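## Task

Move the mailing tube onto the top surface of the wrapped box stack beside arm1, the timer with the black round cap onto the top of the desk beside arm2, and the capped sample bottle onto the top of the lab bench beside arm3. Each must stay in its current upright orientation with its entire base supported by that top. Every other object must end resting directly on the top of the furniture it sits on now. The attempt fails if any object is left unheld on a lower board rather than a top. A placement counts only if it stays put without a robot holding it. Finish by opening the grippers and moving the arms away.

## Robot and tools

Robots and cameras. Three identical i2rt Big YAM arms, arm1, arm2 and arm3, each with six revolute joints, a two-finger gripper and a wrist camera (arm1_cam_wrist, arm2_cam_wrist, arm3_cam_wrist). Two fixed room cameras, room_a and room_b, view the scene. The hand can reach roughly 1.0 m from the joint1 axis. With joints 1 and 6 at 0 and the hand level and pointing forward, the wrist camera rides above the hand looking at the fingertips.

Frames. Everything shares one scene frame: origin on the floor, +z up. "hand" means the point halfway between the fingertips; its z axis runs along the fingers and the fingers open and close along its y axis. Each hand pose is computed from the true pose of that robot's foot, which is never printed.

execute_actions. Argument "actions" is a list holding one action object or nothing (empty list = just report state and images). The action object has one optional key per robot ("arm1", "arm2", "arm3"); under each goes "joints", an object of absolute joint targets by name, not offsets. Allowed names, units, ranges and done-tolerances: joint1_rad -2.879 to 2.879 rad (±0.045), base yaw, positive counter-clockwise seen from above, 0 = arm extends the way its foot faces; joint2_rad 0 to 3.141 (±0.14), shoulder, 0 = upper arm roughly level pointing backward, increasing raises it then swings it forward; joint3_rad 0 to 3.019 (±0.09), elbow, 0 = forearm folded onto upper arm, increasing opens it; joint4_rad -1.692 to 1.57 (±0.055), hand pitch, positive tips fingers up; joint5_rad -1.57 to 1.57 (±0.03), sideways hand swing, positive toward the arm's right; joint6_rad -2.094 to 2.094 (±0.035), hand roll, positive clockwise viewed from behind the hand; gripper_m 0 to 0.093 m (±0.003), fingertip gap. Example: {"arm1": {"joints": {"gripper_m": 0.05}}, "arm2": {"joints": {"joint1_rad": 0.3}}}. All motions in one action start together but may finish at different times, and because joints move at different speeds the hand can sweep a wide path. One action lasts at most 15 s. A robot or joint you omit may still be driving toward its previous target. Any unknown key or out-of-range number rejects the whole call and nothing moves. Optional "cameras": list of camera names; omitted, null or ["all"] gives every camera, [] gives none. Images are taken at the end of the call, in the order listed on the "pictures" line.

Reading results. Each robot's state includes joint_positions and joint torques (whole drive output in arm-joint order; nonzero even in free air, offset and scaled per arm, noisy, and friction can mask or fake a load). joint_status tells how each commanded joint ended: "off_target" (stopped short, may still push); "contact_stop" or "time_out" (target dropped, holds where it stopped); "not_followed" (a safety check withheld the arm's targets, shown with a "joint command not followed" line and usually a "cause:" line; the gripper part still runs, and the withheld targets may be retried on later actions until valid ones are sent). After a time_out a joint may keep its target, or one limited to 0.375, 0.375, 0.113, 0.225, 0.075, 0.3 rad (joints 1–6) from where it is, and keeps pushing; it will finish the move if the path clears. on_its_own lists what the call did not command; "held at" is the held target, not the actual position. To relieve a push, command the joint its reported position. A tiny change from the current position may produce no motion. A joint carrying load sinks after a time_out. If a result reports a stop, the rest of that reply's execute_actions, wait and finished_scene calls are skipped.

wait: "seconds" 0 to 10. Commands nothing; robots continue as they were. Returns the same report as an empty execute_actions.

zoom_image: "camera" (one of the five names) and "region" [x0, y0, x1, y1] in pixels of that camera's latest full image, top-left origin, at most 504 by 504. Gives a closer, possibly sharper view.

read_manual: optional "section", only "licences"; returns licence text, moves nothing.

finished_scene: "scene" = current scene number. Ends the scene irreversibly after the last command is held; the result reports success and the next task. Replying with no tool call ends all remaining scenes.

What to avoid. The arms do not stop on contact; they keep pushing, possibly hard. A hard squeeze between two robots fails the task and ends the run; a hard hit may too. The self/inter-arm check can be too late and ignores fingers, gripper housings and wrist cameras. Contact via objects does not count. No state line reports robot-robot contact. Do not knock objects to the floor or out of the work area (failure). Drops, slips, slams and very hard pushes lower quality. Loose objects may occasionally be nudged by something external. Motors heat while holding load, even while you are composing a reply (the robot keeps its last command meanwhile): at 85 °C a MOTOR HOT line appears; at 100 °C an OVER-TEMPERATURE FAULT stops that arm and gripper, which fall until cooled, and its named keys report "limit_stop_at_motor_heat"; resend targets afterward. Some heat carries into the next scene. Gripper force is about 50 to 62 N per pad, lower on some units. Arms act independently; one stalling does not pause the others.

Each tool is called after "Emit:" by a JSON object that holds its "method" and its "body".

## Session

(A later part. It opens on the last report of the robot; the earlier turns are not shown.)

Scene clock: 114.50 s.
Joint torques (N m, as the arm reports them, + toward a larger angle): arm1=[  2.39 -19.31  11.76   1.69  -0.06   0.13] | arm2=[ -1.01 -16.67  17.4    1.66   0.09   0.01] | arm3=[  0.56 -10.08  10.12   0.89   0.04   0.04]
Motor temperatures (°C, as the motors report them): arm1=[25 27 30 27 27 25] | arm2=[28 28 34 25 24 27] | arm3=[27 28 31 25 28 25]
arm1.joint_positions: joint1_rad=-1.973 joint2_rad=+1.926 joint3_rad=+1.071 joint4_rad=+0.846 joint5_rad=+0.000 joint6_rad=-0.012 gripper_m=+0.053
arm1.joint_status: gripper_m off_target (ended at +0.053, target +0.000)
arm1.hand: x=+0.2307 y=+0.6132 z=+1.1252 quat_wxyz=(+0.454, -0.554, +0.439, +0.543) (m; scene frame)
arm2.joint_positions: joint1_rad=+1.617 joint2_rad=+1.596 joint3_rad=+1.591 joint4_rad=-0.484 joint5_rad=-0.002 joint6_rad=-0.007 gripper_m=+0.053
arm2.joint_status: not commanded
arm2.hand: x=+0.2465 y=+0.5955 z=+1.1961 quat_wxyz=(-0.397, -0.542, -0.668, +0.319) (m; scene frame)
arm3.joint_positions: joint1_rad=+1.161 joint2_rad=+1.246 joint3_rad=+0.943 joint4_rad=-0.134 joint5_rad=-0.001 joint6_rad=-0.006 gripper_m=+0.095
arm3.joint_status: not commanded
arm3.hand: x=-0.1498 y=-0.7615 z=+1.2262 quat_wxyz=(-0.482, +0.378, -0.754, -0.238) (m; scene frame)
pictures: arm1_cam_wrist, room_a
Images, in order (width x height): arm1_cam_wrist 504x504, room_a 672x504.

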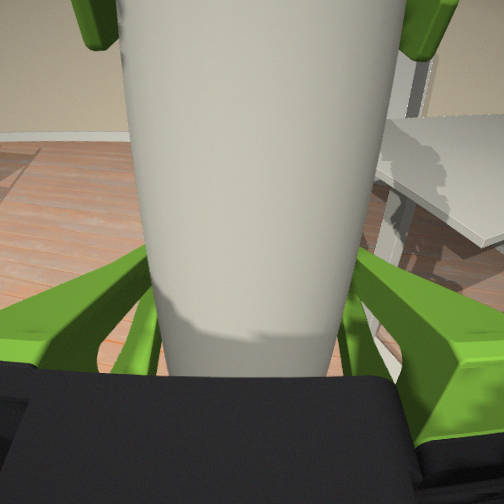

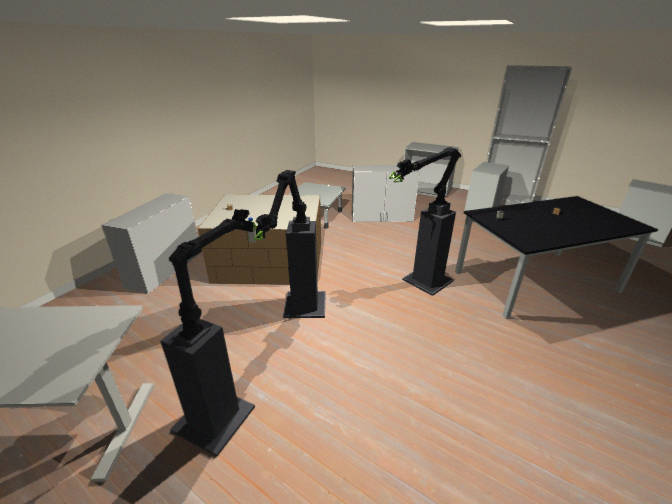

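Emit:
{"method": "execute_actions", "body": {"actions": [{"arm2":{"joints":{"gripper_m":0.093}}}], "cameras": []}}

Emit:
{"method": "execute_actions", "body": {"actions": [{"arm2":{"joints":{"joint2_rad":1.2,"joint3_rad":1.3}}}], "cameras": []}}

Emit:
{"method": "execute_actions", "body": {"actions": [{"arm1":{"joints":{"joint1_rad":0.315}}}]}}

Scene clock: 119.13 s.
Joint torques (N m, as the arm reports them, + toward a larger angle): arm1=[  2.35 -19.56  11.77   1.69  -0.06   0.13] | arm2=[ -1.05 -16.86  17.39   1.66   0.09   0.01] | arm3=[  0.55 -10.36  10.15   0.91   0.03   0.03]
Motor temperatures (°C, as the motors report them): arm1=[25 28 30 27 27 25] | arm2=[28 28 35 25 24 27] | arm3=[27 28 31 25 28 25]
arm1.joint_positions: joint1_rad=-1.973 joint2_rad=+1.926 joint3_rad=+1.071 joint4_rad=+0.846 joint5_rad=+0.000 joint6_rad=-0.012 gripper_m=+0.053
arm1.joint_status: not commanded
arm1.hand: x=+0.2307 y=+0.6132 z=+1.1252 quat_wxyz=(+0.454, -0.554, +0.439, +0.543) (m; scene frame)
arm2.joint_positions: joint1_rad=+1.617 joint2_rad=+1.596 joint3_rad=+1.591 joint4_rad=-0.484 joint5_rad=-0.002 joint6_rad=-0.007 gripper_m=+0.093
arm2.joint_status: all done
arm2.hand: x=+0.2465 y=+0.5955 z=+1.1961 quat_wxyz=(-0.397, -0.542, -0.668, +0.319) (m; scene frame)
arm3.joint_positions: joint1_rad=+1.161 joint2_rad=+1.246 joint3_rad=+0.943 joint4_rad=-0.134 joint5_rad=-0.001 joint6_rad=-0.006 gripper_m=+0.095
arm3.joint_status: not commanded
arm3.hand: x=-0.1498 y=-0.7615 z=+1.2262 quat_wxyz=(-0.482, +0.378, -0.754, -0.238) (m; scene frame)
pictures: none
No camera images: the call's "cameras" was empty. Leave "cameras" out to get every camera's image.

Scene clock: 120.53 s.
Joint torques (N m, as the arm reports them, + toward a larger angle): arm1=[  2.36 -19.33  11.77   1.68  -0.06   0.13] | arm2=[-1.12 -7.73 13.43  1.86  0.09  0.01] | arm3=[  0.66 -10.28  10.13   0.92   0.04   0.03]
Motor temperatures (°C, as the motors report them): arm1=[25 28 30 27 27 25] | arm2=[28 28 35 25 24 27] | arm3=[27 28 31 25 28 25]
arm1.joint_positions: joint1_rad=-1.973 joint2_rad=+1.926 joint3_rad=+1.071 joint4_rad=+0.846 joint5_rad=+0.000 joint6_rad=-0.012 gripper_m=+0.053
arm1.joint_status: not commanded
arm1.hand: x=+0.2307 y=+0.6132 z=+1.1252 quat_wxyz=(+0.454, -0.554, +0.439, +0.543) (m; scene frame)
arm2.joint_positions: joint1_rad=+1.617 joint2_rad=+1.183 joint3_rad=+1.301 joint4_rad=-0.488 joint5_rad=-0.002 joint6_rad=-0.007 gripper_m=+0.093
arm2.joint_status: all done
arm2.hand: x=+0.2159 y=+0.7397 z=+1.2711 quat_wxyz=(-0.436, -0.522, -0.643, +0.351) (m; scene frame)
arm3.joint_positions: joint1_rad=+1.161 joint2_rad=+1.246 joint3_rad=+0.943 joint4_rad=-0.134 joint5_rad=-0.001 joint6_rad=-0.006 gripper_m=+0.095
arm3.joint_status: not commanded
arm3.hand: x=-0.1498 y=-0.7615 z=+1.2262 quat_wxyz=(-0.482, +0.378, -0.754, -0.238) (m; scene frame)
pictures: none
No camera images: the call's "cameras" was empty. Leave "cameras" out to get every camera's image.

Scene clock: 122.70 s.
Joint torques (N m, as the arm reports them, + toward a larger angle): arm1=[  1.09 -19.63  11.16   1.68  -0.01   0.12] | arm2=[-1.07 -7.63 13.37  1.83  0.09  0.01] | arm3=[  0.61 -10.18  10.13   0.88   0.05   0.03]
Motor temperatures (°C, as the motors report them): arm1=[25 28 30 27 27 25] | arm2=[28 28 34 25 24 27] | arm3=[27 28 31 25 28 25]
arm1.joint_positions: joint1_rad=+0.323 joint2_rad=+1.926 joint3_rad=+1.076 joint4_rad=+0.846 joint5_rad=-0.001 joint6_rad=-0.012 gripper_m=+0.053
arm1.joint_status: all done
arm1.hand: x=-0.0532 y=-0.6588 z=+1.1098 quat_wxyz=(-0.311, -0.637, -0.323, +0.627) (m; scene frame)
arm2.joint_positions: joint1_rad=+1.617 joint2_rad=+1.183 joint3_rad=+1.301 joint4_rad=-0.488 joint5_rad=-0.002 joint6_rad=-0.007 gripper_m=+0.093
arm2.joint_status: not commanded
arm2.hand: x=+0.2159 y=+0.7397 z=+1.2711 quat_wxyz=(-0.436, -0.522, -0.643, +0.351) (m; scene frame)
arm3.joint_positions: joint1_rad=+1.161 joint2_rad=+1.246 joint3_rad=+0.943 joint4_rad=-0.134 joint5_rad=-0.001 joint6_rad=-0.006 gripper_m=+0.095
arm3.joint_status: not commanded
arm3.hand: x=-0.1498 y=-0.7615 z=+1.2262 quat_wxyz=(-0.482, +0.378, -0.754, -0.238) (m; scene frame)
pictures: arm1_cam_wrist, arm2_cam_wrist, arm3_cam_wrist, room_a, room_b
Images, in order (width x height): arm1_cam_wrist 504x504, arm2_cam_wrist 504x504, arm3_cam_wrist 504x504, room_a 672x504, room_b 672x504.

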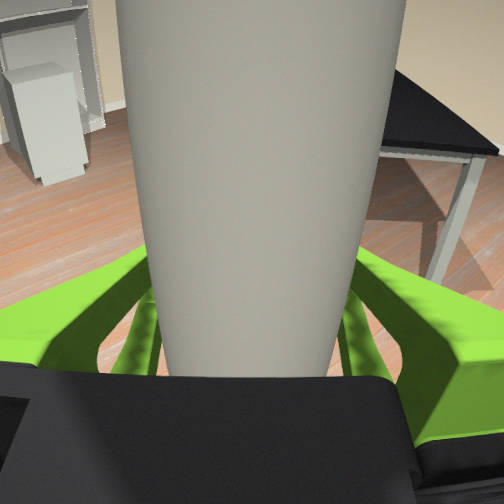

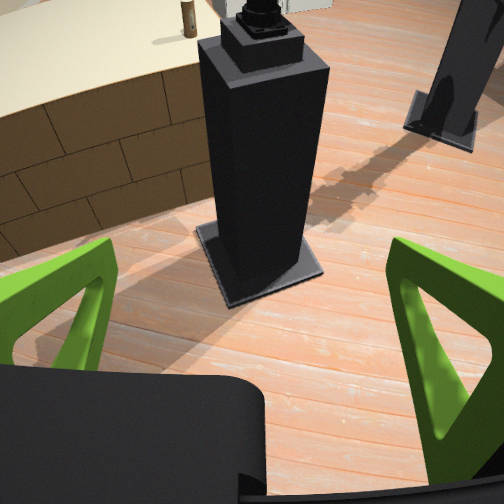

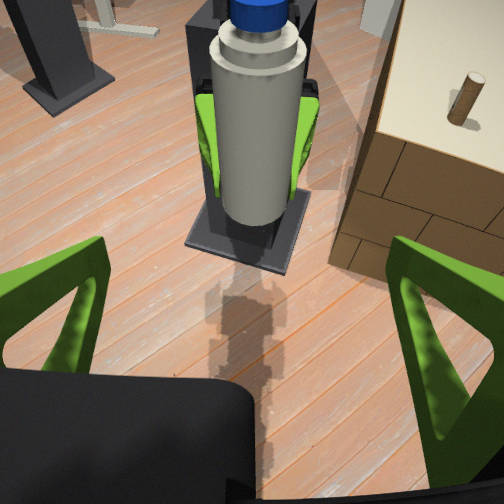

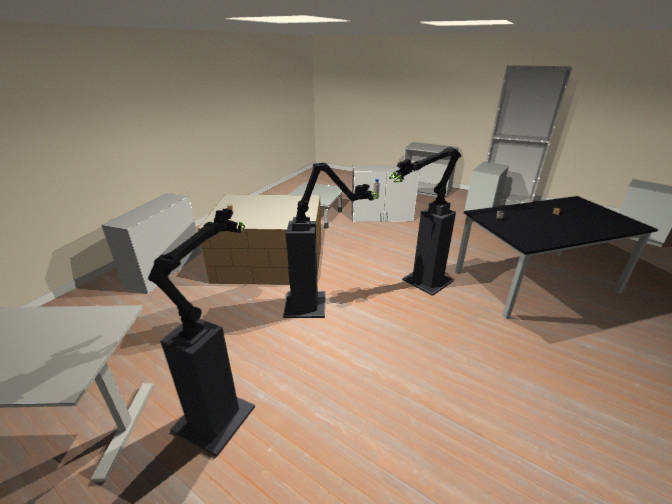

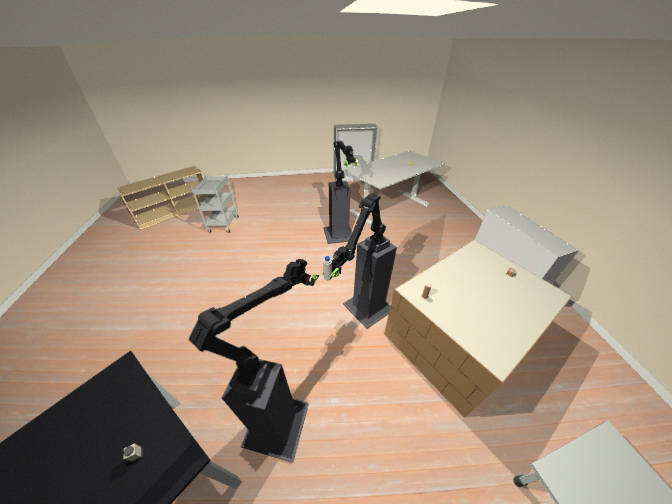

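Emit:
{"method": "execute_actions", "body": {"actions": [{"arm3":{"joints":{"joint1_rad":1.147,"joint2_rad":1.665,"joint3_rad":1.355,"joint4_rad":-0.085}}}], "cameras": ["arm1_cam_wrist","arm3_cam_wrist","room_a"]}}

Emit:
{"method": "zoom_image", "body": {"camera": "room_a", "region": [330,150,430,225]}}

Scene clock: 129.30 s.
Joint torques (N m, as the arm reports them, + toward a larger angle): arm1=[  1.02 -19.59  11.17   1.68  -0.02   0.13] | arm2=[-1.12 -7.68 13.37  1.84  0.08  0.01] | arm3=[  0.25 -17.52  13.12   2.09   0.05   0.03]
Motor temperatures (°C, as the motors report them): arm1=[25 28 31 27 27 25] | arm2=[28 28 34 25 24 27] | arm3=[27 28 32 25 28 25]
arm1.joint_positions: joint1_rad=+0.323 joint2_rad=+1.926 joint3_rad=+1.076 joint4_rad=+0.846 joint5_rad=-0.001 joint6_rad=-0.012 gripper_m=+0.053
arm1.joint_status: not commanded
arm1.hand: x=-0.0532 y=-0.6588 z=+1.1098 quat_wxyz=(-0.311, -0.637, -0.323, +0.627) (m; scene frame)
arm2.joint_positions: joint1_rad=+1.617 joint2_rad=+1.183 joint3_rad=+1.301 joint4_rad=-0.488 joint5_rad=-0.002 joint6_rad=-0.007 gripper_m=+0.093
arm2.joint_status: not commanded
arm2.hand: x=+0.2159 y=+0.7397 z=+1.2711 quat_wxyz=(-0.436, -0.522, -0.643, +0.351) (m; scene frame)
arm3.joint_positions: joint1_rad=+1.154 joint2_rad=+1.651 joint3_rad=+1.301 joint4_rad=-0.106 joint5_rad=-0.001 joint6_rad=-0.006 gripper_m=+0.095
arm3.joint_status: all done
arm3.hand: x=-0.0573 y=-0.6474 z=+1.1967 quat_wxyz=(-0.475, +0.378, -0.760, -0.233) (m; scene frame)
pictures: arm1_cam_wrist, arm3_cam_wrist, room_a
Images, in order (width x height): arm1_cam_wrist 504x504, arm3_cam_wrist 504x504, room_a 672x504.

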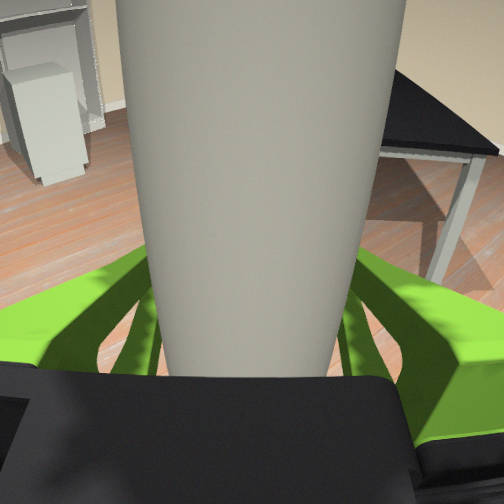

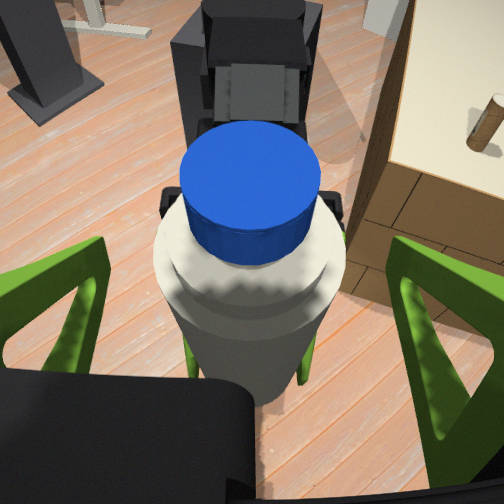

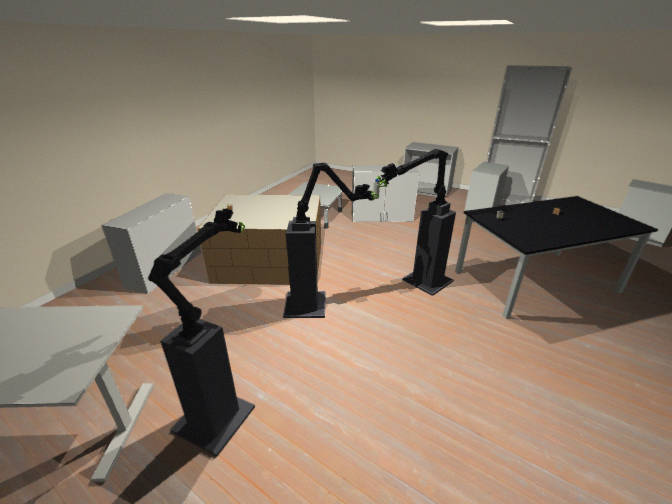

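Region (330, 150, 430, 225) of room_a's 672x504 image, scaled by 5.040, with more detail than that image has; it fills the top 378 rows of this view, and the rest is white.

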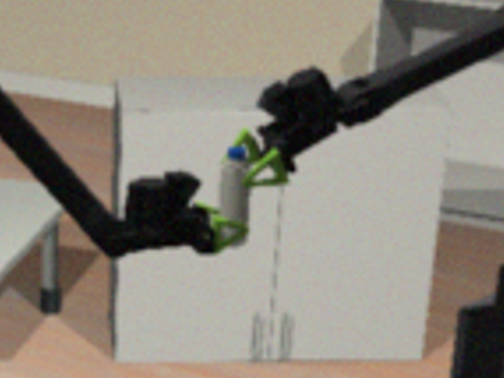

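Emit:
{"method": "execute_actions", "body": {"actions": [{"arm3":{"joints":{"joint2_rad":1.715,"joint3_rad":1.382}}}], "cameras": ["arm1_cam_wrist","arm3_cam_wrist"]}}

Scene clock: 133.30 s.
Joint torques (N m, as the arm reports them, + toward a larger angle): arm1=[  1.01 -19.55  11.17   1.68  -0.02   0.12] | arm2=[-1.1  -7.66 13.39  1.84  0.09  0.01] | arm3=[  0.31 -18.19  12.72   2.03   0.05   0.03]
Motor temperatures (°C, as the motors report them): arm1=[25 28 31 27 27 25] | arm2=[28 27 34 25 24 27] | arm3=[27 28 33 25 28 25]
arm1.joint_positions: joint1_rad=+0.323 joint2_rad=+1.926 joint3_rad=+1.076 joint4_rad=+0.846 joint5_rad=-0.001 joint6_rad=-0.012 gripper_m=+0.053
arm1.joint_status: not commanded
arm1.hand: x=-0.0532 y=-0.6588 z=+1.1098 quat_wxyz=(-0.311, -0.637, -0.323, +0.627) (m; scene frame)
arm2.joint_positions: joint1_rad=+1.617 joint2_rad=+1.183 joint3_rad=+1.301 joint4_rad=-0.488 joint5_rad=-0.002 joint6_rad=-0.007 gripper_m=+0.093
arm2.joint_status: not commanded
arm2.hand: x=+0.2159 y=+0.7397 z=+1.2711 quat_wxyz=(-0.436, -0.522, -0.643, +0.351) (m; scene frame)
arm3.joint_positions: joint1_rad=+1.154 joint2_rad=+1.686 joint3_rad=+1.335 joint4_rad=-0.106 joint5_rad=-0.001 joint6_rad=-0.006 gripper_m=+0.095
arm3.joint_status: all done
arm3.hand: x=-0.0495 y=-0.6373 z=+1.1924 quat_wxyz=(-0.475, +0.378, -0.760, -0.232) (m; scene frame)
pictures: arm1_cam_wrist, arm3_cam_wrist
Images, in order (width x height): arm1_cam_wrist 504x504, arm3_cam_wrist 504x504.

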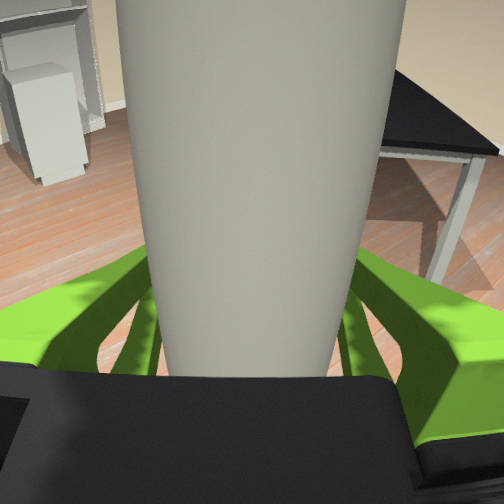

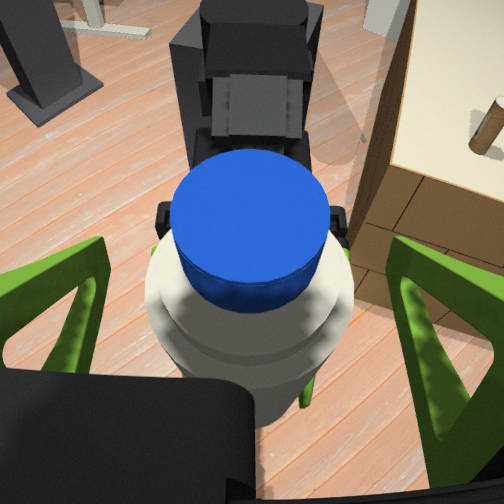

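Emit:
{"method": "execute_actions", "body": {"actions": [{"arm3":{"joints":{"joint2_rad":1.74}}}], "cameras": []}}

Emit:
{"method": "execute_actions", "body": {"actions": [{"arm3":{"joints":{"gripper_m":0}}}], "cameras": ["arm1_cam_wrist","arm3_cam_wrist"]}}

Scene clock: 140.17 s.
Joint torques (N m, as the arm reports them, + toward a larger angle): arm1=[  0.99 -19.55  11.16   1.69  -0.02   0.12] | arm2=[-1.06 -7.6  13.39  1.83  0.09  0.01] | arm3=[  0.28 -17.5   12.62   2.09   0.04   0.03]
Motor temperatures (°C, as the motors report them): arm1=[25 29 31 27 27 25] | arm2=[28 27 34 25 24 27] | arm3=[27 28 33 25 28 25]
arm1.joint_positions: joint1_rad=+0.323 joint2_rad=+1.926 joint3_rad=+1.076 joint4_rad=+0.846 joint5_rad=-0.001 joint6_rad=-0.012 gripper_m=+0.053
arm1.joint_status: not commanded
arm1.hand: x=-0.0532 y=-0.6588 z=+1.1098 quat_wxyz=(-0.311, -0.637, -0.323, +0.627) (m; scene frame)
arm2.joint_positions: joint1_rad=+1.617 joint2_rad=+1.183 joint3_rad=+1.301 joint4_rad=-0.488 joint5_rad=-0.002 joint6_rad=-0.007 gripper_m=+0.093
arm2.joint_status: not commanded
arm2.hand: x=+0.2159 y=+0.7397 z=+1.2711 quat_wxyz=(-0.436, -0.522, -0.643, +0.351) (m; scene frame)
arm3.joint_positions: joint1_rad=+1.154 joint2_rad=+1.712 joint3_rad=+1.335 joint4_rad=-0.106 joint5_rad=-0.001 joint6_rad=-0.006 gripper_m=+0.095
arm3.joint_status: all done
arm3.hand: x=-0.0476 y=-0.6348 z=+1.1742 quat_wxyz=(-0.465, +0.381, -0.766, -0.228) (m; scene frame)
pictures: none
No camera images: the call's "cameras" was empty. Leave "cameras" out to get every camera's image.

Scene clock: 140.90 s.
Joint torques (N m, as the arm reports them, + toward a larger angle): arm1=[  1.09 -19.47  11.18   1.67  -0.04   0.12] | arm2=[-1.08 -7.6  13.39  1.85  0.08  0.01] | arm3=[  0.17 -17.45  12.6    2.1    0.02   0.04]
Motor temperatures (°C, as the motors report them): arm1=[25 29 31 27 27 25] | arm2=[28 27 34 25 24 27] | arm3=[27 28 34 25 28 25]
arm1.joint_positions: joint1_rad=+0.323 joint2_rad=+1.926 joint3_rad=+1.076 joint4_rad=+0.846 joint5_rad=+0.000 joint6_rad=-0.011 gripper_m=+0.053
arm1.joint_status: not commanded
arm1.hand: x=-0.0533 y=-0.6587 z=+1.1098 quat_wxyz=(-0.311, -0.637, -0.323, +0.627) (m; scene frame)
arm2.joint_positions: joint1_rad=+1.617 joint2_rad=+1.183 joint3_rad=+1.301 joint4_rad=-0.488 joint5_rad=-0.002 joint6_rad=-0.007 gripper_m=+0.093
arm2.joint_status: not commanded
arm2.hand: x=+0.2159 y=+0.7397 z=+1.2711 quat_wxyz=(-0.436, -0.522, -0.643, +0.351) (m; scene frame)
arm3.joint_positions: joint1_rad=+1.154 joint2_rad=+1.712 joint3_rad=+1.335 joint4_rad=-0.106 joint5_rad=+0.000 joint6_rad=-0.006 gripper_m=+0.053
arm3.joint_status: gripper_m off_target (ended at +0.053, target +0.000)
arm3.hand: x=-0.0475 y=-0.6349 z=+1.1742 quat_wxyz=(-0.465, +0.381, -0.766, -0.227) (m; scene frame)
pictures: arm1_cam_wrist, arm3_cam_wrist
Images, in order (width x height): arm1_cam_wrist 504x504, arm3_cam_wrist 504x504.

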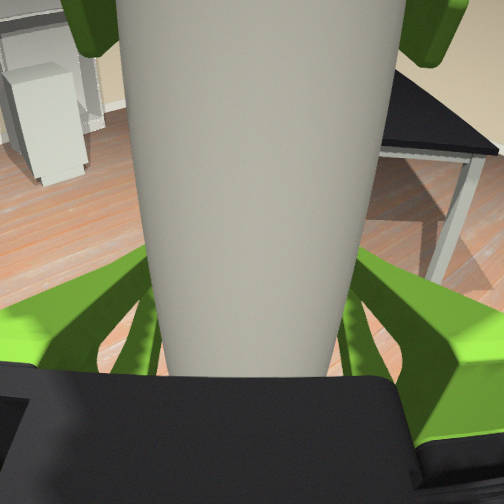

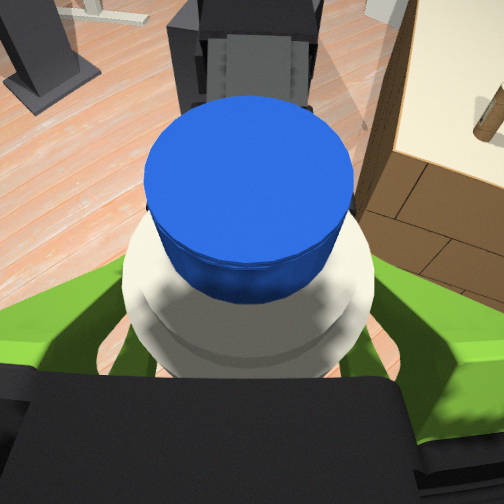

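Emit:
{"method": "execute_actions", "body": {"actions": [{"arm1":{"joints":{"gripper_m":0.093}}}], "cameras": []}}

Emit:
{"method": "execute_actions", "body": {"actions": [{"arm1":{"joints":{"joint2_rad":1.64,"joint3_rad":0.6,"joint4_rad":1.04}}}], "cameras": []}}

Emit:
{"method": "execute_actions", "body": {"actions": [{"arm3":{"joints":{"joint1_rad":-2.62}}}], "cameras": []}}

Emit:
{"method": "execute_actions", "body": {"actions": [{"arm3":{"joints":{"joint2_rad":2.1,"joint3_rad":1.2,"joint4_rad":0.46}}}], "cameras": ["room_a","room_b"]}}

Emit:
{"method": "zoom_image", "body": {"camera": "room_a", "region": [460,170,560,245]}}

Scene clock: 150.50 s.
Joint torques (N m, as the arm reports them, + toward a larger angle): arm1=[  1.07 -19.63  11.13   1.69  -0.04   0.11] | arm2=[-1.06 -7.61 13.37  1.84  0.09  0.02] | arm3=[  0.23 -17.46  12.46   2.07   0.01   0.04]
Motor temperatures (°C, as the motors report them): arm1=[25 29 31 27 27 25] | arm2=[28 27 34 25 24 27] | arm3=[27 29 34 25 28 25]
arm1.joint_positions: joint1_rad=+0.323 joint2_rad=+1.926 joint3_rad=+1.076 joint4_rad=+0.846 joint5_rad=+0.000 joint6_rad=-0.011 gripper_m=+0.093
arm1.joint_status: all done
arm1.hand: x=-0.0533 y=-0.6587 z=+1.1098 quat_wxyz=(-0.311, -0.637, -0.323, +0.627) (m; scene frame)
arm2.joint_positions: joint1_rad=+1.617 joint2_rad=+1.183 joint3_rad=+1.301 joint4_rad=-0.488 joint5_rad=-0.002 joint6_rad=-0.007 gripper_m=+0.093
arm2.joint_status: not commanded
arm2.hand: x=+0.2159 y=+0.7397 z=+1.2711 quat_wxyz=(-0.436, -0.522, -0.643, +0.351) (m; scene frame)
arm3.joint_positions: joint1_rad=+1.154 joint2_rad=+1.712 joint3_rad=+1.335 joint4_rad=-0.106 joint5_rad=+0.000 joint6_rad=-0.006 gripper_m=+0.053
arm3.joint_status: not commanded
arm3.hand: x=-0.0475 y=-0.6349 z=+1.1742 quat_wxyz=(-0.465, +0.381, -0.766, -0.227) (m; scene frame)
pictures: none
No camera images: the call's "cameras" was empty. Leave "cameras" out to get every camera's image.

Scene clock: 151.83 s.
Joint torques (N m, as the arm reports them, + toward a larger angle): arm1=[  1.04 -11.97   7.02   2.4   -0.04   0.12] | arm2=[-1.11 -7.61 13.4   1.84  0.09  0.01] | arm3=[  0.37 -17.85  12.59   2.13   0.02   0.04]
Motor temperatures (°C, as the motors report them): arm1=[25 29 31 27 27 25] | arm2=[28 27 34 25 24 27] | arm3=[27 29 34 25 28 25]
arm1.joint_positions: joint1_rad=+0.323 joint2_rad=+1.644 joint3_rad=+0.595 joint4_rad=+1.025 joint5_rad=+0.000 joint6_rad=-0.011 gripper_m=+0.093
arm1.joint_status: all done
arm1.hand: x=+0.0434 y=-0.5293 z=+1.1046 quat_wxyz=(-0.308, -0.643, -0.326, +0.621) (m; scene frame)
arm2.joint_positions: joint1_rad=+1.617 joint2_rad=+1.183 joint3_rad=+1.301 joint4_rad=-0.488 joint5_rad=-0.002 joint6_rad=-0.007 gripper_m=+0.093
arm2.joint_status: not commanded
arm2.hand: x=+0.2159 y=+0.7397 z=+1.2711 quat_wxyz=(-0.436, -0.522, -0.643, +0.351) (m; scene frame)
arm3.joint_positions: joint1_rad=+1.154 joint2_rad=+1.712 joint3_rad=+1.335 joint4_rad=-0.106 joint5_rad=+0.000 joint6_rad=-0.006 gripper_m=+0.053
arm3.joint_status: not commanded
arm3.hand: x=-0.0475 y=-0.6349 z=+1.1742 quat_wxyz=(-0.465, +0.381, -0.766, -0.227) (m; scene frame)
pictures: none
No camera images: the call's "cameras" was empty. Leave "cameras" out to get every camera's image.

Scene clock: 154.93 s.
Joint torques (N m, as the arm reports them, + toward a larger angle): arm1=[  1.02 -11.79   7.06   2.39  -0.04   0.12] | arm2=[-1.08 -7.63 13.4   1.84  0.09  0.01] | arm3=[  2.18 -19.45  12.27   2.06  -0.06   0.03]
Motor temperatures (°C, as the motors report them): arm1=[25 29 31 27 27 25] | arm2=[28 27 34 25 24 27] | arm3=[27 29 35 25 28 25]
arm1.joint_positions: joint1_rad=+0.323 joint2_rad=+1.644 joint3_rad=+0.595 joint4_rad=+1.025 joint5_rad=+0.000 joint6_rad=-0.011 gripper_m=+0.093
arm1.joint_status: not commanded
arm1.hand: x=+0.0434 y=-0.5293 z=+1.1046 quat_wxyz=(-0.308, -0.643, -0.326, +0.621) (m; scene frame)
arm2.joint_positions: joint1_rad=+1.617 joint2_rad=+1.183 joint3_rad=+1.301 joint4_rad=-0.488 joint5_rad=-0.002 joint6_rad=-0.007 gripper_m=+0.093
arm2.joint_status: not commanded
arm2.hand: x=+0.2159 y=+0.7397 z=+1.2711 quat_wxyz=(-0.436, -0.522, -0.643, +0.351) (m; scene frame)
arm3.joint_positions: joint1_rad=-2.626 joint2_rad=+1.726 joint3_rad=+1.340 joint4_rad=-0.106 joint5_rad=+0.002 joint6_rad=-0.006 gripper_m=+0.053
arm3.joint_status: all done
arm3.hand: x=-1.1751 y=-1.3971 z=+1.1670 quat_wxyz=(-0.069, -0.850, -0.120, +0.509) (m; scene frame)
pictures: none
No camera images: the call's "cameras" was empty. Leave "cameras" out to get every camera's image.

Scene clock: 156.23 s.
Joint torques (N m, as the arm reports them, + toward a larger angle): arm1=[  1.08 -11.76   7.04   2.4   -0.04   0.12] | arm2=[-1.04 -7.65 13.4   1.84  0.09  0.02] | arm3=[  1.55 -24.67   8.57   2.24  -0.06   0.03]
Motor temperatures (°C, as the motors report them): arm1=[25 28 31 27 27 25] | arm2=[28 27 34 25 24 27] | arm3=[27 29 34 25 28 25]
arm1.joint_positions: joint1_rad=+0.323 joint2_rad=+1.644 joint3_rad=+0.595 joint4_rad=+1.025 joint5_rad=+0.000 joint6_rad=-0.011 gripper_m=+0.093
arm1.joint_status: not commanded
arm1.hand: x=+0.0434 y=-0.5293 z=+1.1046 quat_wxyz=(-0.308, -0.643, -0.326, +0.621) (m; scene frame)
arm2.joint_positions: joint1_rad=+1.617 joint2_rad=+1.183 joint3_rad=+1.301 joint4_rad=-0.488 joint5_rad=-0.002 joint6_rad=-0.007 gripper_m=+0.093
arm2.joint_status: not commanded
arm2.hand: x=+0.2159 y=+0.7397 z=+1.2711 quat_wxyz=(-0.436, -0.522, -0.643, +0.351) (m; scene frame)
arm3.joint_positions: joint1_rad=-2.626 joint2_rad=+2.120 joint3_rad=+1.168 joint4_rad=+0.436 joint5_rad=+0.002 joint6_rad=-0.006 gripper_m=+0.053
arm3.joint_status: all done
arm3.hand: x=-1.1701 y=-1.3958 z=+0.9190 quat_wxyz=(-0.067, -0.855, -0.121, +0.499) (m; scene frame)
pictures: room_a, room_b
Images, in order (width x height): room_a 672x504, room_b 672x504.

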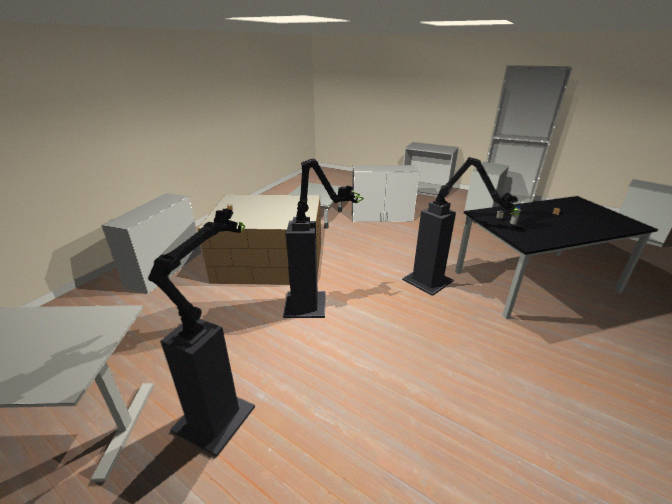

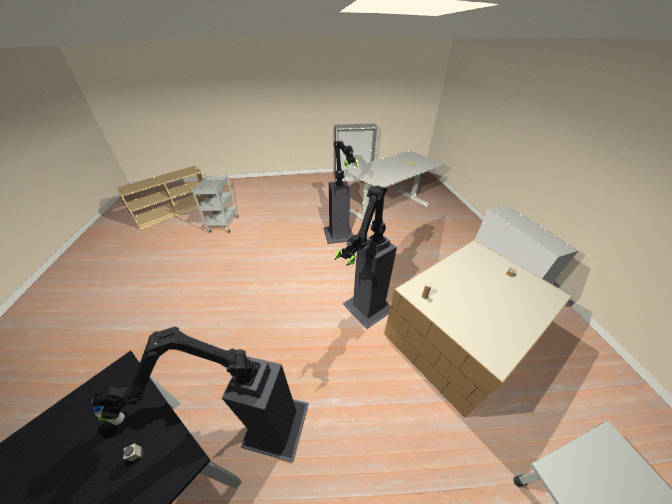

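Region (460, 170, 560, 245) of room_a's 672x504 image, scaled by 5.040, with more detail than that image has; it fills the top 378 rows of this view, and the rest is white.

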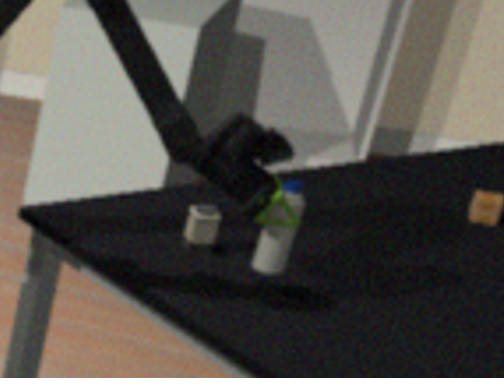

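Emit:
{"method": "execute_actions", "body": {"actions": [{"arm3":{"joints":{"joint2_rad":2.2,"joint4_rad":0.55}}}], "cameras": ["room_a"]}}

Emit:
{"method": "zoom_image", "body": {"camera": "room_a", "region": [460,170,560,245]}}

Scene clock: 160.57 s.
Joint torques (N m, as the arm reports them, + toward a larger angle): arm1=[  1.05 -11.79   7.07   2.39  -0.04   0.12] | arm2=[-1.04 -7.61 13.38  1.86  0.09  0.01] | arm3=[  1.47 -20.98   8.05   2.27  -0.07   0.02]
Motor temperatures (°C, as the motors report them): arm1=[25 28 31 27 27 25] | arm2=[28 27 34 25 24 27] | arm3=[27 29 34 25 28 25]
arm1.joint_positions: joint1_rad=+0.323 joint2_rad=+1.644 joint3_rad=+0.595 joint4_rad=+1.025 joint5_rad=+0.000 joint6_rad=-0.011 gripper_m=+0.093
arm1.joint_status: not commanded
arm1.hand: x=+0.0434 y=-0.5293 z=+1.1046 quat_wxyz=(-0.308, -0.643, -0.326, +0.621) (m; scene frame)
arm2.joint_positions: joint1_rad=+1.617 joint2_rad=+1.183 joint3_rad=+1.301 joint4_rad=-0.488 joint5_rad=-0.002 joint6_rad=-0.007 gripper_m=+0.093
arm2.joint_status: not commanded
arm2.hand: x=+0.2159 y=+0.7397 z=+1.2711 quat_wxyz=(-0.436, -0.522, -0.643, +0.351) (m; scene frame)
arm3.joint_positions: joint1_rad=-2.626 joint2_rad=+2.178 joint3_rad=+1.171 joint4_rad=+0.525 joint5_rad=+0.002 joint6_rad=-0.006 gripper_m=+0.053
arm3.joint_status: all done
arm3.hand: x=-1.1727 y=-1.3966 z=+0.8991 quat_wxyz=(-0.069, -0.847, -0.120, +0.513) (m; scene frame)
pictures: room_a
Images, in order (width x height): room_a 672x504.

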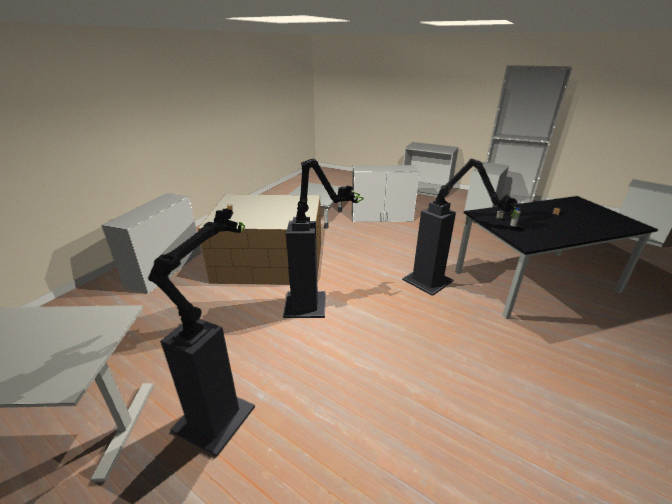

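Region (460, 170, 560, 245) of room_a's 672x504 image, scaled by 5.040, with more detail than that image has; it fills the top 378 rows of this view, and the rest is white.

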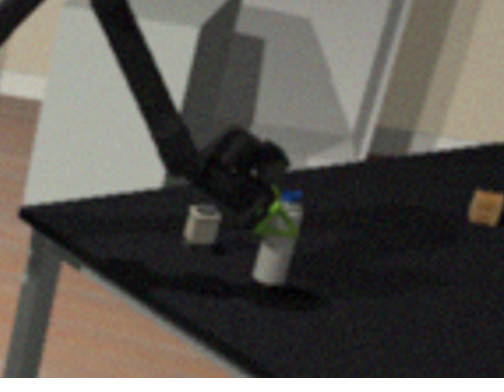

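Emit:
{"method": "execute_actions", "body": {"actions": [{"arm3":{"joints":{"joint2_rad":2.245,"joint4_rad":0.59}}}], "cameras": ["room_a"]}}

Emit:
{"method": "zoom_image", "body": {"camera": "room_a", "region": [460,170,560,245]}}

Scene clock: 164.17 s.
Joint torques (N m, as the arm reports them, + toward a larger angle): arm1=[  1.03 -11.77   7.06   2.39  -0.04   0.12] | arm2=[-1.07 -7.6  13.35  1.85  0.08  0.01] | arm3=[  1.39 -20.4    8.1    2.35  -0.06   0.03]
Motor temperatures (°C, as the motors report them): arm1=[25 28 30 27 27 25] | arm2=[28 27 34 25 24 27] | arm3=[27 29 33 25 28 25]
arm1.joint_positions: joint1_rad=+0.323 joint2_rad=+1.644 joint3_rad=+0.595 joint4_rad=+1.025 joint5_rad=+0.000 joint6_rad=-0.011 gripper_m=+0.093
arm1.joint_status: not commanded
arm1.hand: x=+0.0434 y=-0.5293 z=+1.1046 quat_wxyz=(-0.308, -0.643, -0.326, +0.621) (m; scene frame)
arm2.joint_positions: joint1_rad=+1.617 joint2_rad=+1.183 joint3_rad=+1.301 joint4_rad=-0.488 joint5_rad=-0.002 joint6_rad=-0.007 gripper_m=+0.093
arm2.joint_status: not commanded
arm2.hand: x=+0.2159 y=+0.7397 z=+1.2711 quat_wxyz=(-0.436, -0.522, -0.643, +0.351) (m; scene frame)
arm3.joint_positions: joint1_rad=-2.626 joint2_rad=+2.219 joint3_rad=+1.171 joint4_rad=+0.564 joint5_rad=+0.002 joint6_rad=-0.006 gripper_m=+0.053
arm3.joint_status: all done
arm3.hand: x=-1.1701 y=-1.3958 z=+0.8793 quat_wxyz=(-0.069, -0.847, -0.120, +0.512) (m; scene frame)
pictures: room_a
Images, in order (width x height): room_a 672x504.

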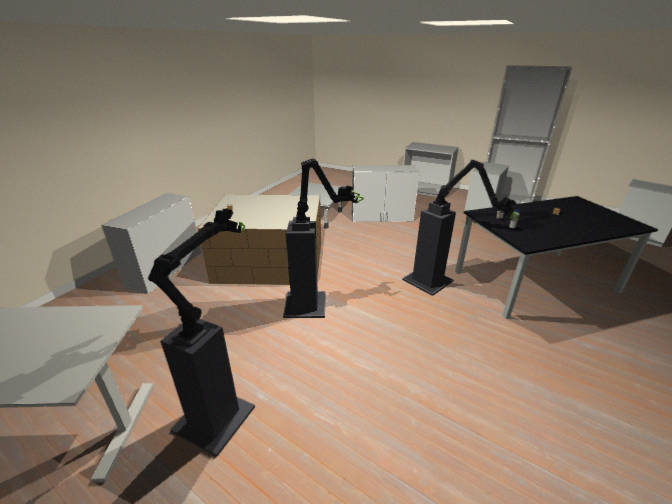

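Region (460, 170, 560, 245) of room_a's 672x504 image, scaled by 5.040, with more detail than that image has; it fills the top 378 rows of this view, and the rest is white.

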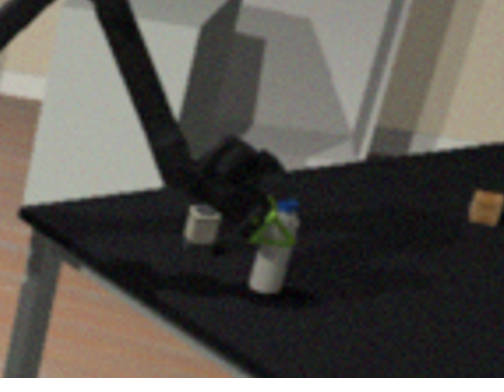

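Emit:
{"method": "execute_actions", "body": {"actions": [{"arm3":{"joints":{"joint2_rad":2.275,"joint4_rad":0.615}}}], "cameras": []}}

Scene clock: 171.50 s.
Joint torques (N m, as the arm reports them, + toward a larger angle): arm1=[  1.09 -11.79   7.05   2.39  -0.04   0.12] | arm2=[-1.17 -7.61 13.37  1.82  0.09  0.01] | arm3=[  1.67 -20.     7.75   2.27  -0.06   0.03]
Motor temperatures (°C, as the motors report them): arm1=[25 28 30 27 27 25] | arm2=[28 27 34 25 24 27] | arm3=[27 30 32 25 28 25]
arm1.joint_positions: joint1_rad=+0.323 joint2_rad=+1.644 joint3_rad=+0.595 joint4_rad=+1.025 joint5_rad=+0.000 joint6_rad=-0.011 gripper_m=+0.093
arm1.joint_status: not commanded
arm1.hand: x=+0.0434 y=-0.5293 z=+1.1046 quat_wxyz=(-0.308, -0.643, -0.326, +0.621) (m; scene frame)
arm2.joint_positions: joint1_rad=+1.617 joint2_rad=+1.183 joint3_rad=+1.301 joint4_rad=-0.488 joint5_rad=-0.002 joint6_rad=-0.007 gripper_m=+0.093
arm2.joint_status: not commanded
arm2.hand: x=+0.2159 y=+0.7397 z=+1.2711 quat_wxyz=(-0.436, -0.522, -0.643, +0.351) (m; scene frame)
arm3.joint_positions: joint1_rad=-2.626 joint2_rad=+2.245 joint3_rad=+1.171 joint4_rad=+0.588 joint5_rad=+0.002 joint6_rad=-0.006 gripper_m=+0.053
arm3.joint_status: all done
arm3.hand: x=-1.1680 y=-1.3952 z=+0.8665 quat_wxyz=(-0.069, -0.848, -0.120, +0.512) (m; scene frame)
pictures: none
No camera images: the call's "cameras" was empty. Leave "cameras" out to get every camera's image.

Emit:
{"method": "execute_actions", "body": {"actions": [{"arm3":{"joints":{"joint2_rad":2.295}}}], "cameras": ["room_a"]}}

Emit:
{"method": "zoom_image", "body": {"camera": "room_a", "region": [460,170,560,245]}}

Scene clock: 176.13 s.
Joint torques (N m, as the arm reports them, + toward a larger angle): arm1=[  1.06 -11.77   7.04   2.4   -0.04   0.12] | arm2=[-1.08 -7.61 13.4   1.85  0.08  0.01] | arm3=[  1.7  -19.21   7.72   2.09  -0.06   0.04]
Motor temperatures (°C, as the motors report them): arm1=[25 28 30 27 27 25] | arm2=[28 27 34 25 24 27] | arm3=[27 30 32 25 28 25]
arm1.joint_positions: joint1_rad=+0.323 joint2_rad=+1.644 joint3_rad=+0.595 joint4_rad=+1.025 joint5_rad=+0.000 joint6_rad=-0.011 gripper_m=+0.093
arm1.joint_status: not commanded
arm1.hand: x=+0.0434 y=-0.5293 z=+1.1046 quat_wxyz=(-0.308, -0.643, -0.326, +0.621) (m; scene frame)
arm2.joint_positions: joint1_rad=+1.617 joint2_rad=+1.183 joint3_rad=+1.301 joint4_rad=-0.488 joint5_rad=-0.002 joint6_rad=-0.007 gripper_m=+0.093
arm2.joint_status: not commanded
arm2.hand: x=+0.2159 y=+0.7397 z=+1.2711 quat_wxyz=(-0.436, -0.522, -0.643, +0.351) (m; scene frame)
arm3.joint_positions: joint1_rad=-2.626 joint2_rad=+2.251 joint3_rad=+1.171 joint4_rad=+0.595 joint5_rad=+0.002 joint6_rad=-0.006 gripper_m=+0.053
arm3.joint_status: all done
arm3.hand: x=-1.1678 y=-1.3952 z=+0.8642 quat_wxyz=(-0.069, -0.848, -0.120, +0.512) (m; scene frame)
pictures: room_a
Images, in order (width x height): room_a 672x504.

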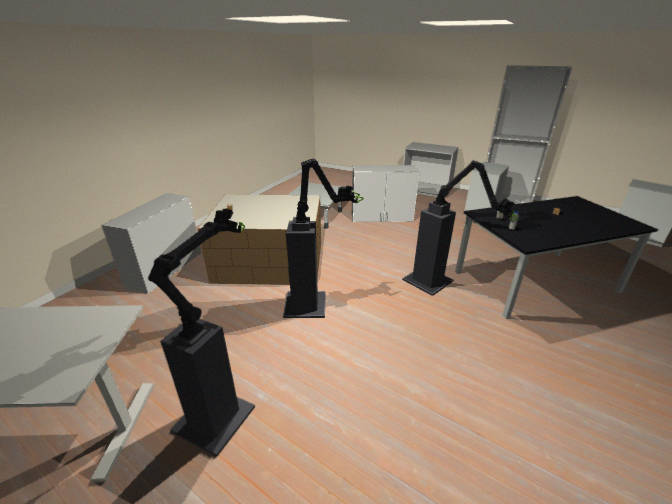

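Region (460, 170, 560, 245) of room_a's 672x504 image, scaled by 5.040, with more detail than that image has; it fills the top 378 rows of this view, and the rest is white.

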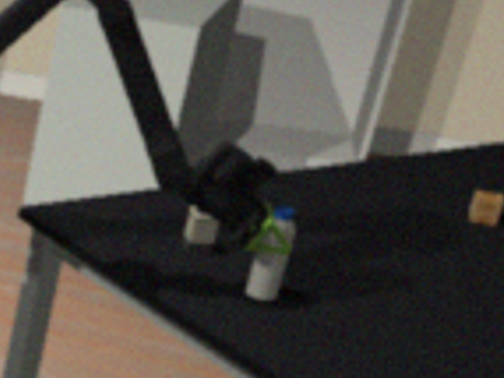

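Emit:
{"method": "execute_actions", "body": {"actions": [{"arm3":{"joints":{"joint2_rad":2.25,"gripper_m":0.093}}}], "cameras": []}}

Emit:
{"method": "execute_actions", "body": {"actions": [{"arm3":{"joints":{"joint2_rad":1.8,"joint3_rad":0.76,"joint4_rad":0.4}}}], "cameras": []}}

Emit:
{"method": "execute_actions", "body": {"actions": [{"arm3":{"joints":{"joint1_rad":-2.335}}}], "cameras": ["arm3_cam_wrist"]}}

Emit:
{"method": "execute_actions", "body": {"actions": [{"arm3":{"joints":{"joint2_rad":2.17,"joint3_rad":0.975,"joint4_rad":0.57}}}], "cameras": ["arm3_cam_wrist","room_a","room_b"]}}

Emit:
{"method": "zoom_image", "body": {"camera": "room_b", "region": [60,380,220,500]}}

Emit:
{"method": "zoom_image", "body": {"camera": "room_a", "region": [470,185,530,230]}}

Scene clock: 188.53 s.
Joint torques (N m, as the arm reports them, + toward a larger angle): arm1=[  1.06 -11.78   7.05   2.39  -0.04   0.12] | arm2=[-1.   -7.66 13.38  1.82  0.09  0.02] | arm3=[  1.51 -23.38   7.68   2.02  -0.08   0.03]
Motor temperatures (°C, as the motors report them): arm1=[25 28 30 27 27 25] | arm2=[28 27 34 25 24 27] | arm3=[27 30 31 25 28 25]
arm1.joint_positions: joint1_rad=+0.323 joint2_rad=+1.644 joint3_rad=+0.595 joint4_rad=+1.025 joint5_rad=+0.000 joint6_rad=-0.011 gripper_m=+0.093
arm1.joint_status: not commanded
arm1.hand: x=+0.0434 y=-0.5293 z=+1.1046 quat_wxyz=(-0.308, -0.643, -0.326, +0.621) (m; scene frame)
arm2.joint_positions: joint1_rad=+1.617 joint2_rad=+1.183 joint3_rad=+1.301 joint4_rad=-0.488 joint5_rad=-0.002 joint6_rad=-0.007 gripper_m=+0.093
arm2.joint_status: not commanded
arm2.hand: x=+0.2159 y=+0.7397 z=+1.2711 quat_wxyz=(-0.436, -0.522, -0.643, +0.351) (m; scene frame)
arm3.joint_positions: joint1_rad=-2.626 joint2_rad=+2.251 joint3_rad=+1.171 joint4_rad=+0.595 joint5_rad=+0.002 joint6_rad=-0.006 gripper_m=+0.093
arm3.joint_status: all done
arm3.hand: x=-1.1678 y=-1.3952 z=+0.8642 quat_wxyz=(-0.069, -0.848, -0.120, +0.512) (m; scene frame)
pictures: none
No camera images: the call's "cameras" was empty. Leave "cameras" out to get every camera's image.

Scene clock: 189.80 s.
Joint torques (N m, as the arm reports them, + toward a larger angle): arm1=[  1.09 -11.79   7.04   2.38  -0.04   0.12] | arm2=[-1.08 -7.62 13.37  1.85  0.09  0.01] | arm3=[  1.31 -16.37   5.74   0.87  -0.06   0.02]
Motor temperatures (°C, as the motors report them): arm1=[25 28 30 27 27 25] | arm2=[28 27 34 25 24 27] | arm3=[27 30 31 25 28 25]
arm1.joint_positions: joint1_rad=+0.323 joint2_rad=+1.644 joint3_rad=+0.595 joint4_rad=+1.025 joint5_rad=+0.000 joint6_rad=-0.011 gripper_m=+0.093
arm1.joint_status: not commanded
arm1.hand: x=+0.0434 y=-0.5293 z=+1.1046 quat_wxyz=(-0.308, -0.643, -0.326, +0.621) (m; scene frame)
arm2.joint_positions: joint1_rad=+1.617 joint2_rad=+1.183 joint3_rad=+1.301 joint4_rad=-0.488 joint5_rad=-0.002 joint6_rad=-0.007 gripper_m=+0.093
arm2.joint_status: not commanded
arm2.hand: x=+0.2159 y=+0.7397 z=+1.2711 quat_wxyz=(-0.436, -0.522, -0.643, +0.351) (m; scene frame)
arm3.joint_positions: joint1_rad=-2.626 joint2_rad=+1.797 joint3_rad=+0.761 joint4_rad=+0.417 joint5_rad=+0.002 joint6_rad=-0.006 gripper_m=+0.093
arm3.joint_status: all done
arm3.hand: x=-1.0304 y=-1.3562 z=+0.9460 quat_wxyz=(-0.061, -0.880, -0.125, +0.454) (m; scene frame)
pictures: none
No camera images: the call's "cameras" was empty. Leave "cameras" out to get every camera's image.

Scene clock: 191.00 s.
Joint torques (N m, as the arm reports them, + toward a larger angle): arm1=[  1.04 -11.77   7.06   2.39  -0.04   0.12] | arm2=[-1.13 -7.61 13.4   1.84  0.09  0.01] | arm3=[  0.66 -16.05   5.85   0.8    0.05   0.04]
Motor temperatures (°C, as the motors report them): arm1=[25 28 30 27 27 25] | arm2=[28 27 34 25 24 27] | arm3=[27 30 31 25 28 25]
arm1.joint_positions: joint1_rad=+0.323 joint2_rad=+1.644 joint3_rad=+0.595 joint4_rad=+1.025 joint5_rad=+0.000 joint6_rad=-0.011 gripper_m=+0.093
arm1.joint_status: not commanded
arm1.hand: x=+0.0434 y=-0.5293 z=+1.1046 quat_wxyz=(-0.308, -0.643, -0.326, +0.621) (m; scene frame)
arm2.joint_positions: joint1_rad=+1.617 joint2_rad=+1.183 joint3_rad=+1.301 joint4_rad=-0.488 joint5_rad=-0.002 joint6_rad=-0.007 gripper_m=+0.093
arm2.joint_status: not commanded
arm2.hand: x=+0.2159 y=+0.7397 z=+1.2711 quat_wxyz=(-0.436, -0.522, -0.643, +0.351) (m; scene frame)
arm3.joint_positions: joint1_rad=-2.330 joint2_rad=+1.797 joint3_rad=+0.761 joint4_rad=+0.417 joint5_rad=-0.002 joint6_rad=-0.006 gripper_m=+0.093
arm3.joint_status: all done
arm3.hand: x=-0.9612 y=-1.5096 z=+0.9461 quat_wxyz=(-0.129, -0.852, -0.254, +0.440) (m; scene frame)
pictures: arm3_cam_wrist
Images, in order (width x height): arm3_cam_wrist 504x504.

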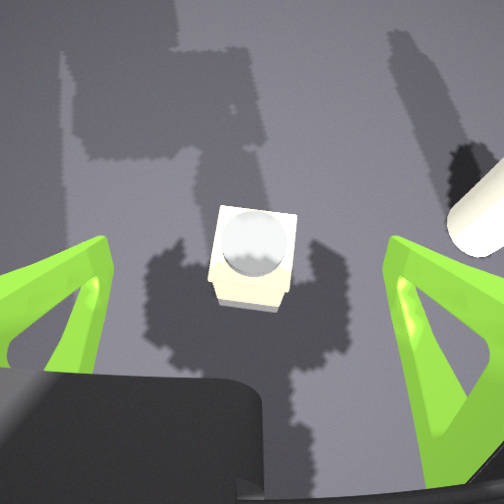

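Scene clock: 192.33 s.
Joint torques (N m, as the arm reports them, + toward a larger angle): arm1=[  1.04 -11.74   7.04   2.38  -0.04   0.12] | arm2=[-1.06 -7.61 13.39  1.85  0.09  0.01] | arm3=[  0.56 -19.23   5.45   1.92   0.06   0.03]
Motor temperatures (°C, as the motors report them): arm1=[25 28 30 27 27 25] | arm2=[28 27 34 25 24 27] | arm3=[27 30 31 25 28 25]
arm1.joint_positions: joint1_rad=+0.323 joint2_rad=+1.644 joint3_rad=+0.595 joint4_rad=+1.025 joint5_rad=+0.000 joint6_rad=-0.011 gripper_m=+0.093
arm1.joint_status: not commanded
arm1.hand: x=+0.0434 y=-0.5293 z=+1.1046 quat_wxyz=(-0.308, -0.643, -0.326, +0.621) (m; scene frame)
arm2.joint_positions: joint1_rad=+1.617 joint2_rad=+1.183 joint3_rad=+1.301 joint4_rad=-0.488 joint5_rad=-0.002 joint6_rad=-0.007 gripper_m=+0.093
arm2.joint_status: not commanded
arm2.hand: x=+0.2159 y=+0.7397 z=+1.2711 quat_wxyz=(-0.436, -0.522, -0.643, +0.351) (m; scene frame)
arm3.joint_positions: joint1_rad=-2.330 joint2_rad=+2.166 joint3_rad=+0.965 joint4_rad=+0.551 joint5_rad=-0.002 joint6_rad=-0.006 gripper_m=+0.093
arm3.joint_status: all done
arm3.hand: x=-1.0090 y=-1.5405 z=+0.8348 quat_wxyz=(-0.125, -0.858, -0.256, +0.427) (m; scene frame)
pictures: arm3_cam_wrist, room_a, room_b
Images, in order (width x height): arm3_cam_wrist 504x504, room_a 672x504, room_b 672x504.

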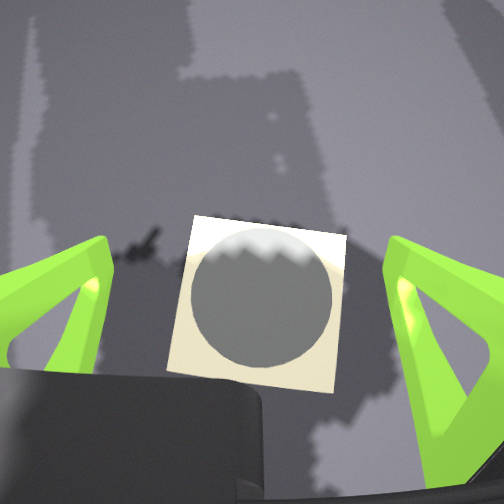

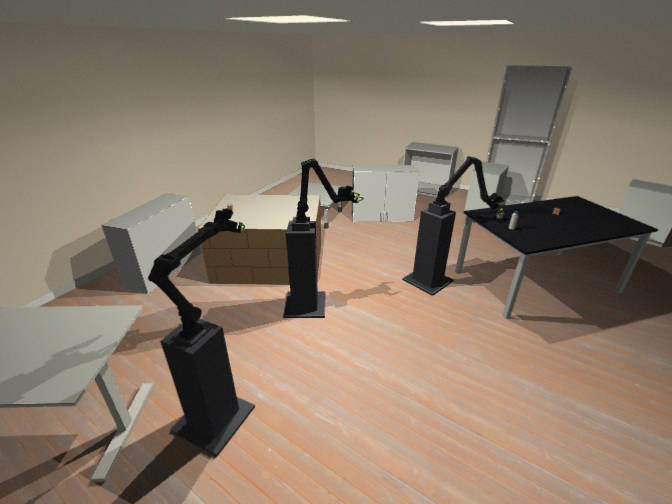

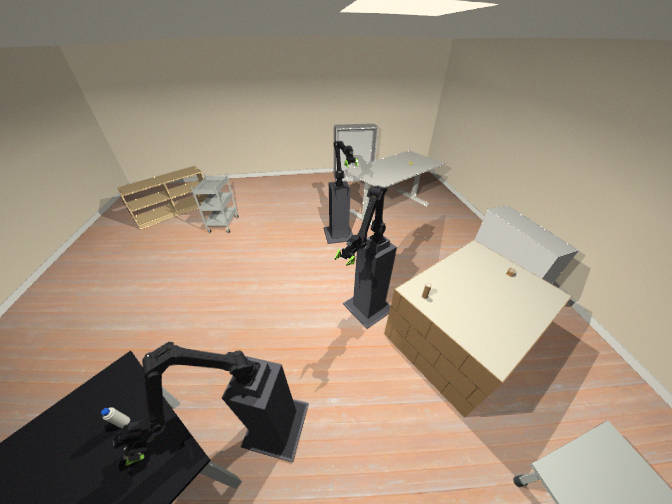

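Region (60, 380, 220, 500) of room_b's 672x504 image, scaled by 3.150, with more detail than that image has; it fills the top 378 rows of this view, and the rest is white.

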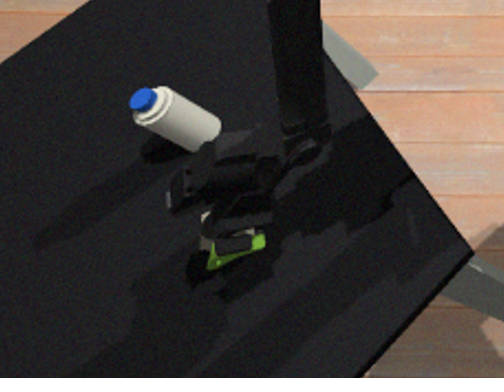

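Region (470, 185, 530, 230) of room_a's 672x504 image, scaled by 8.400, with more detail than that image has; it fills the top 378 rows of this view, and the rest is white.

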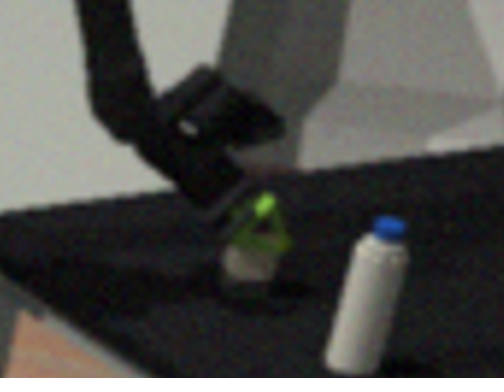

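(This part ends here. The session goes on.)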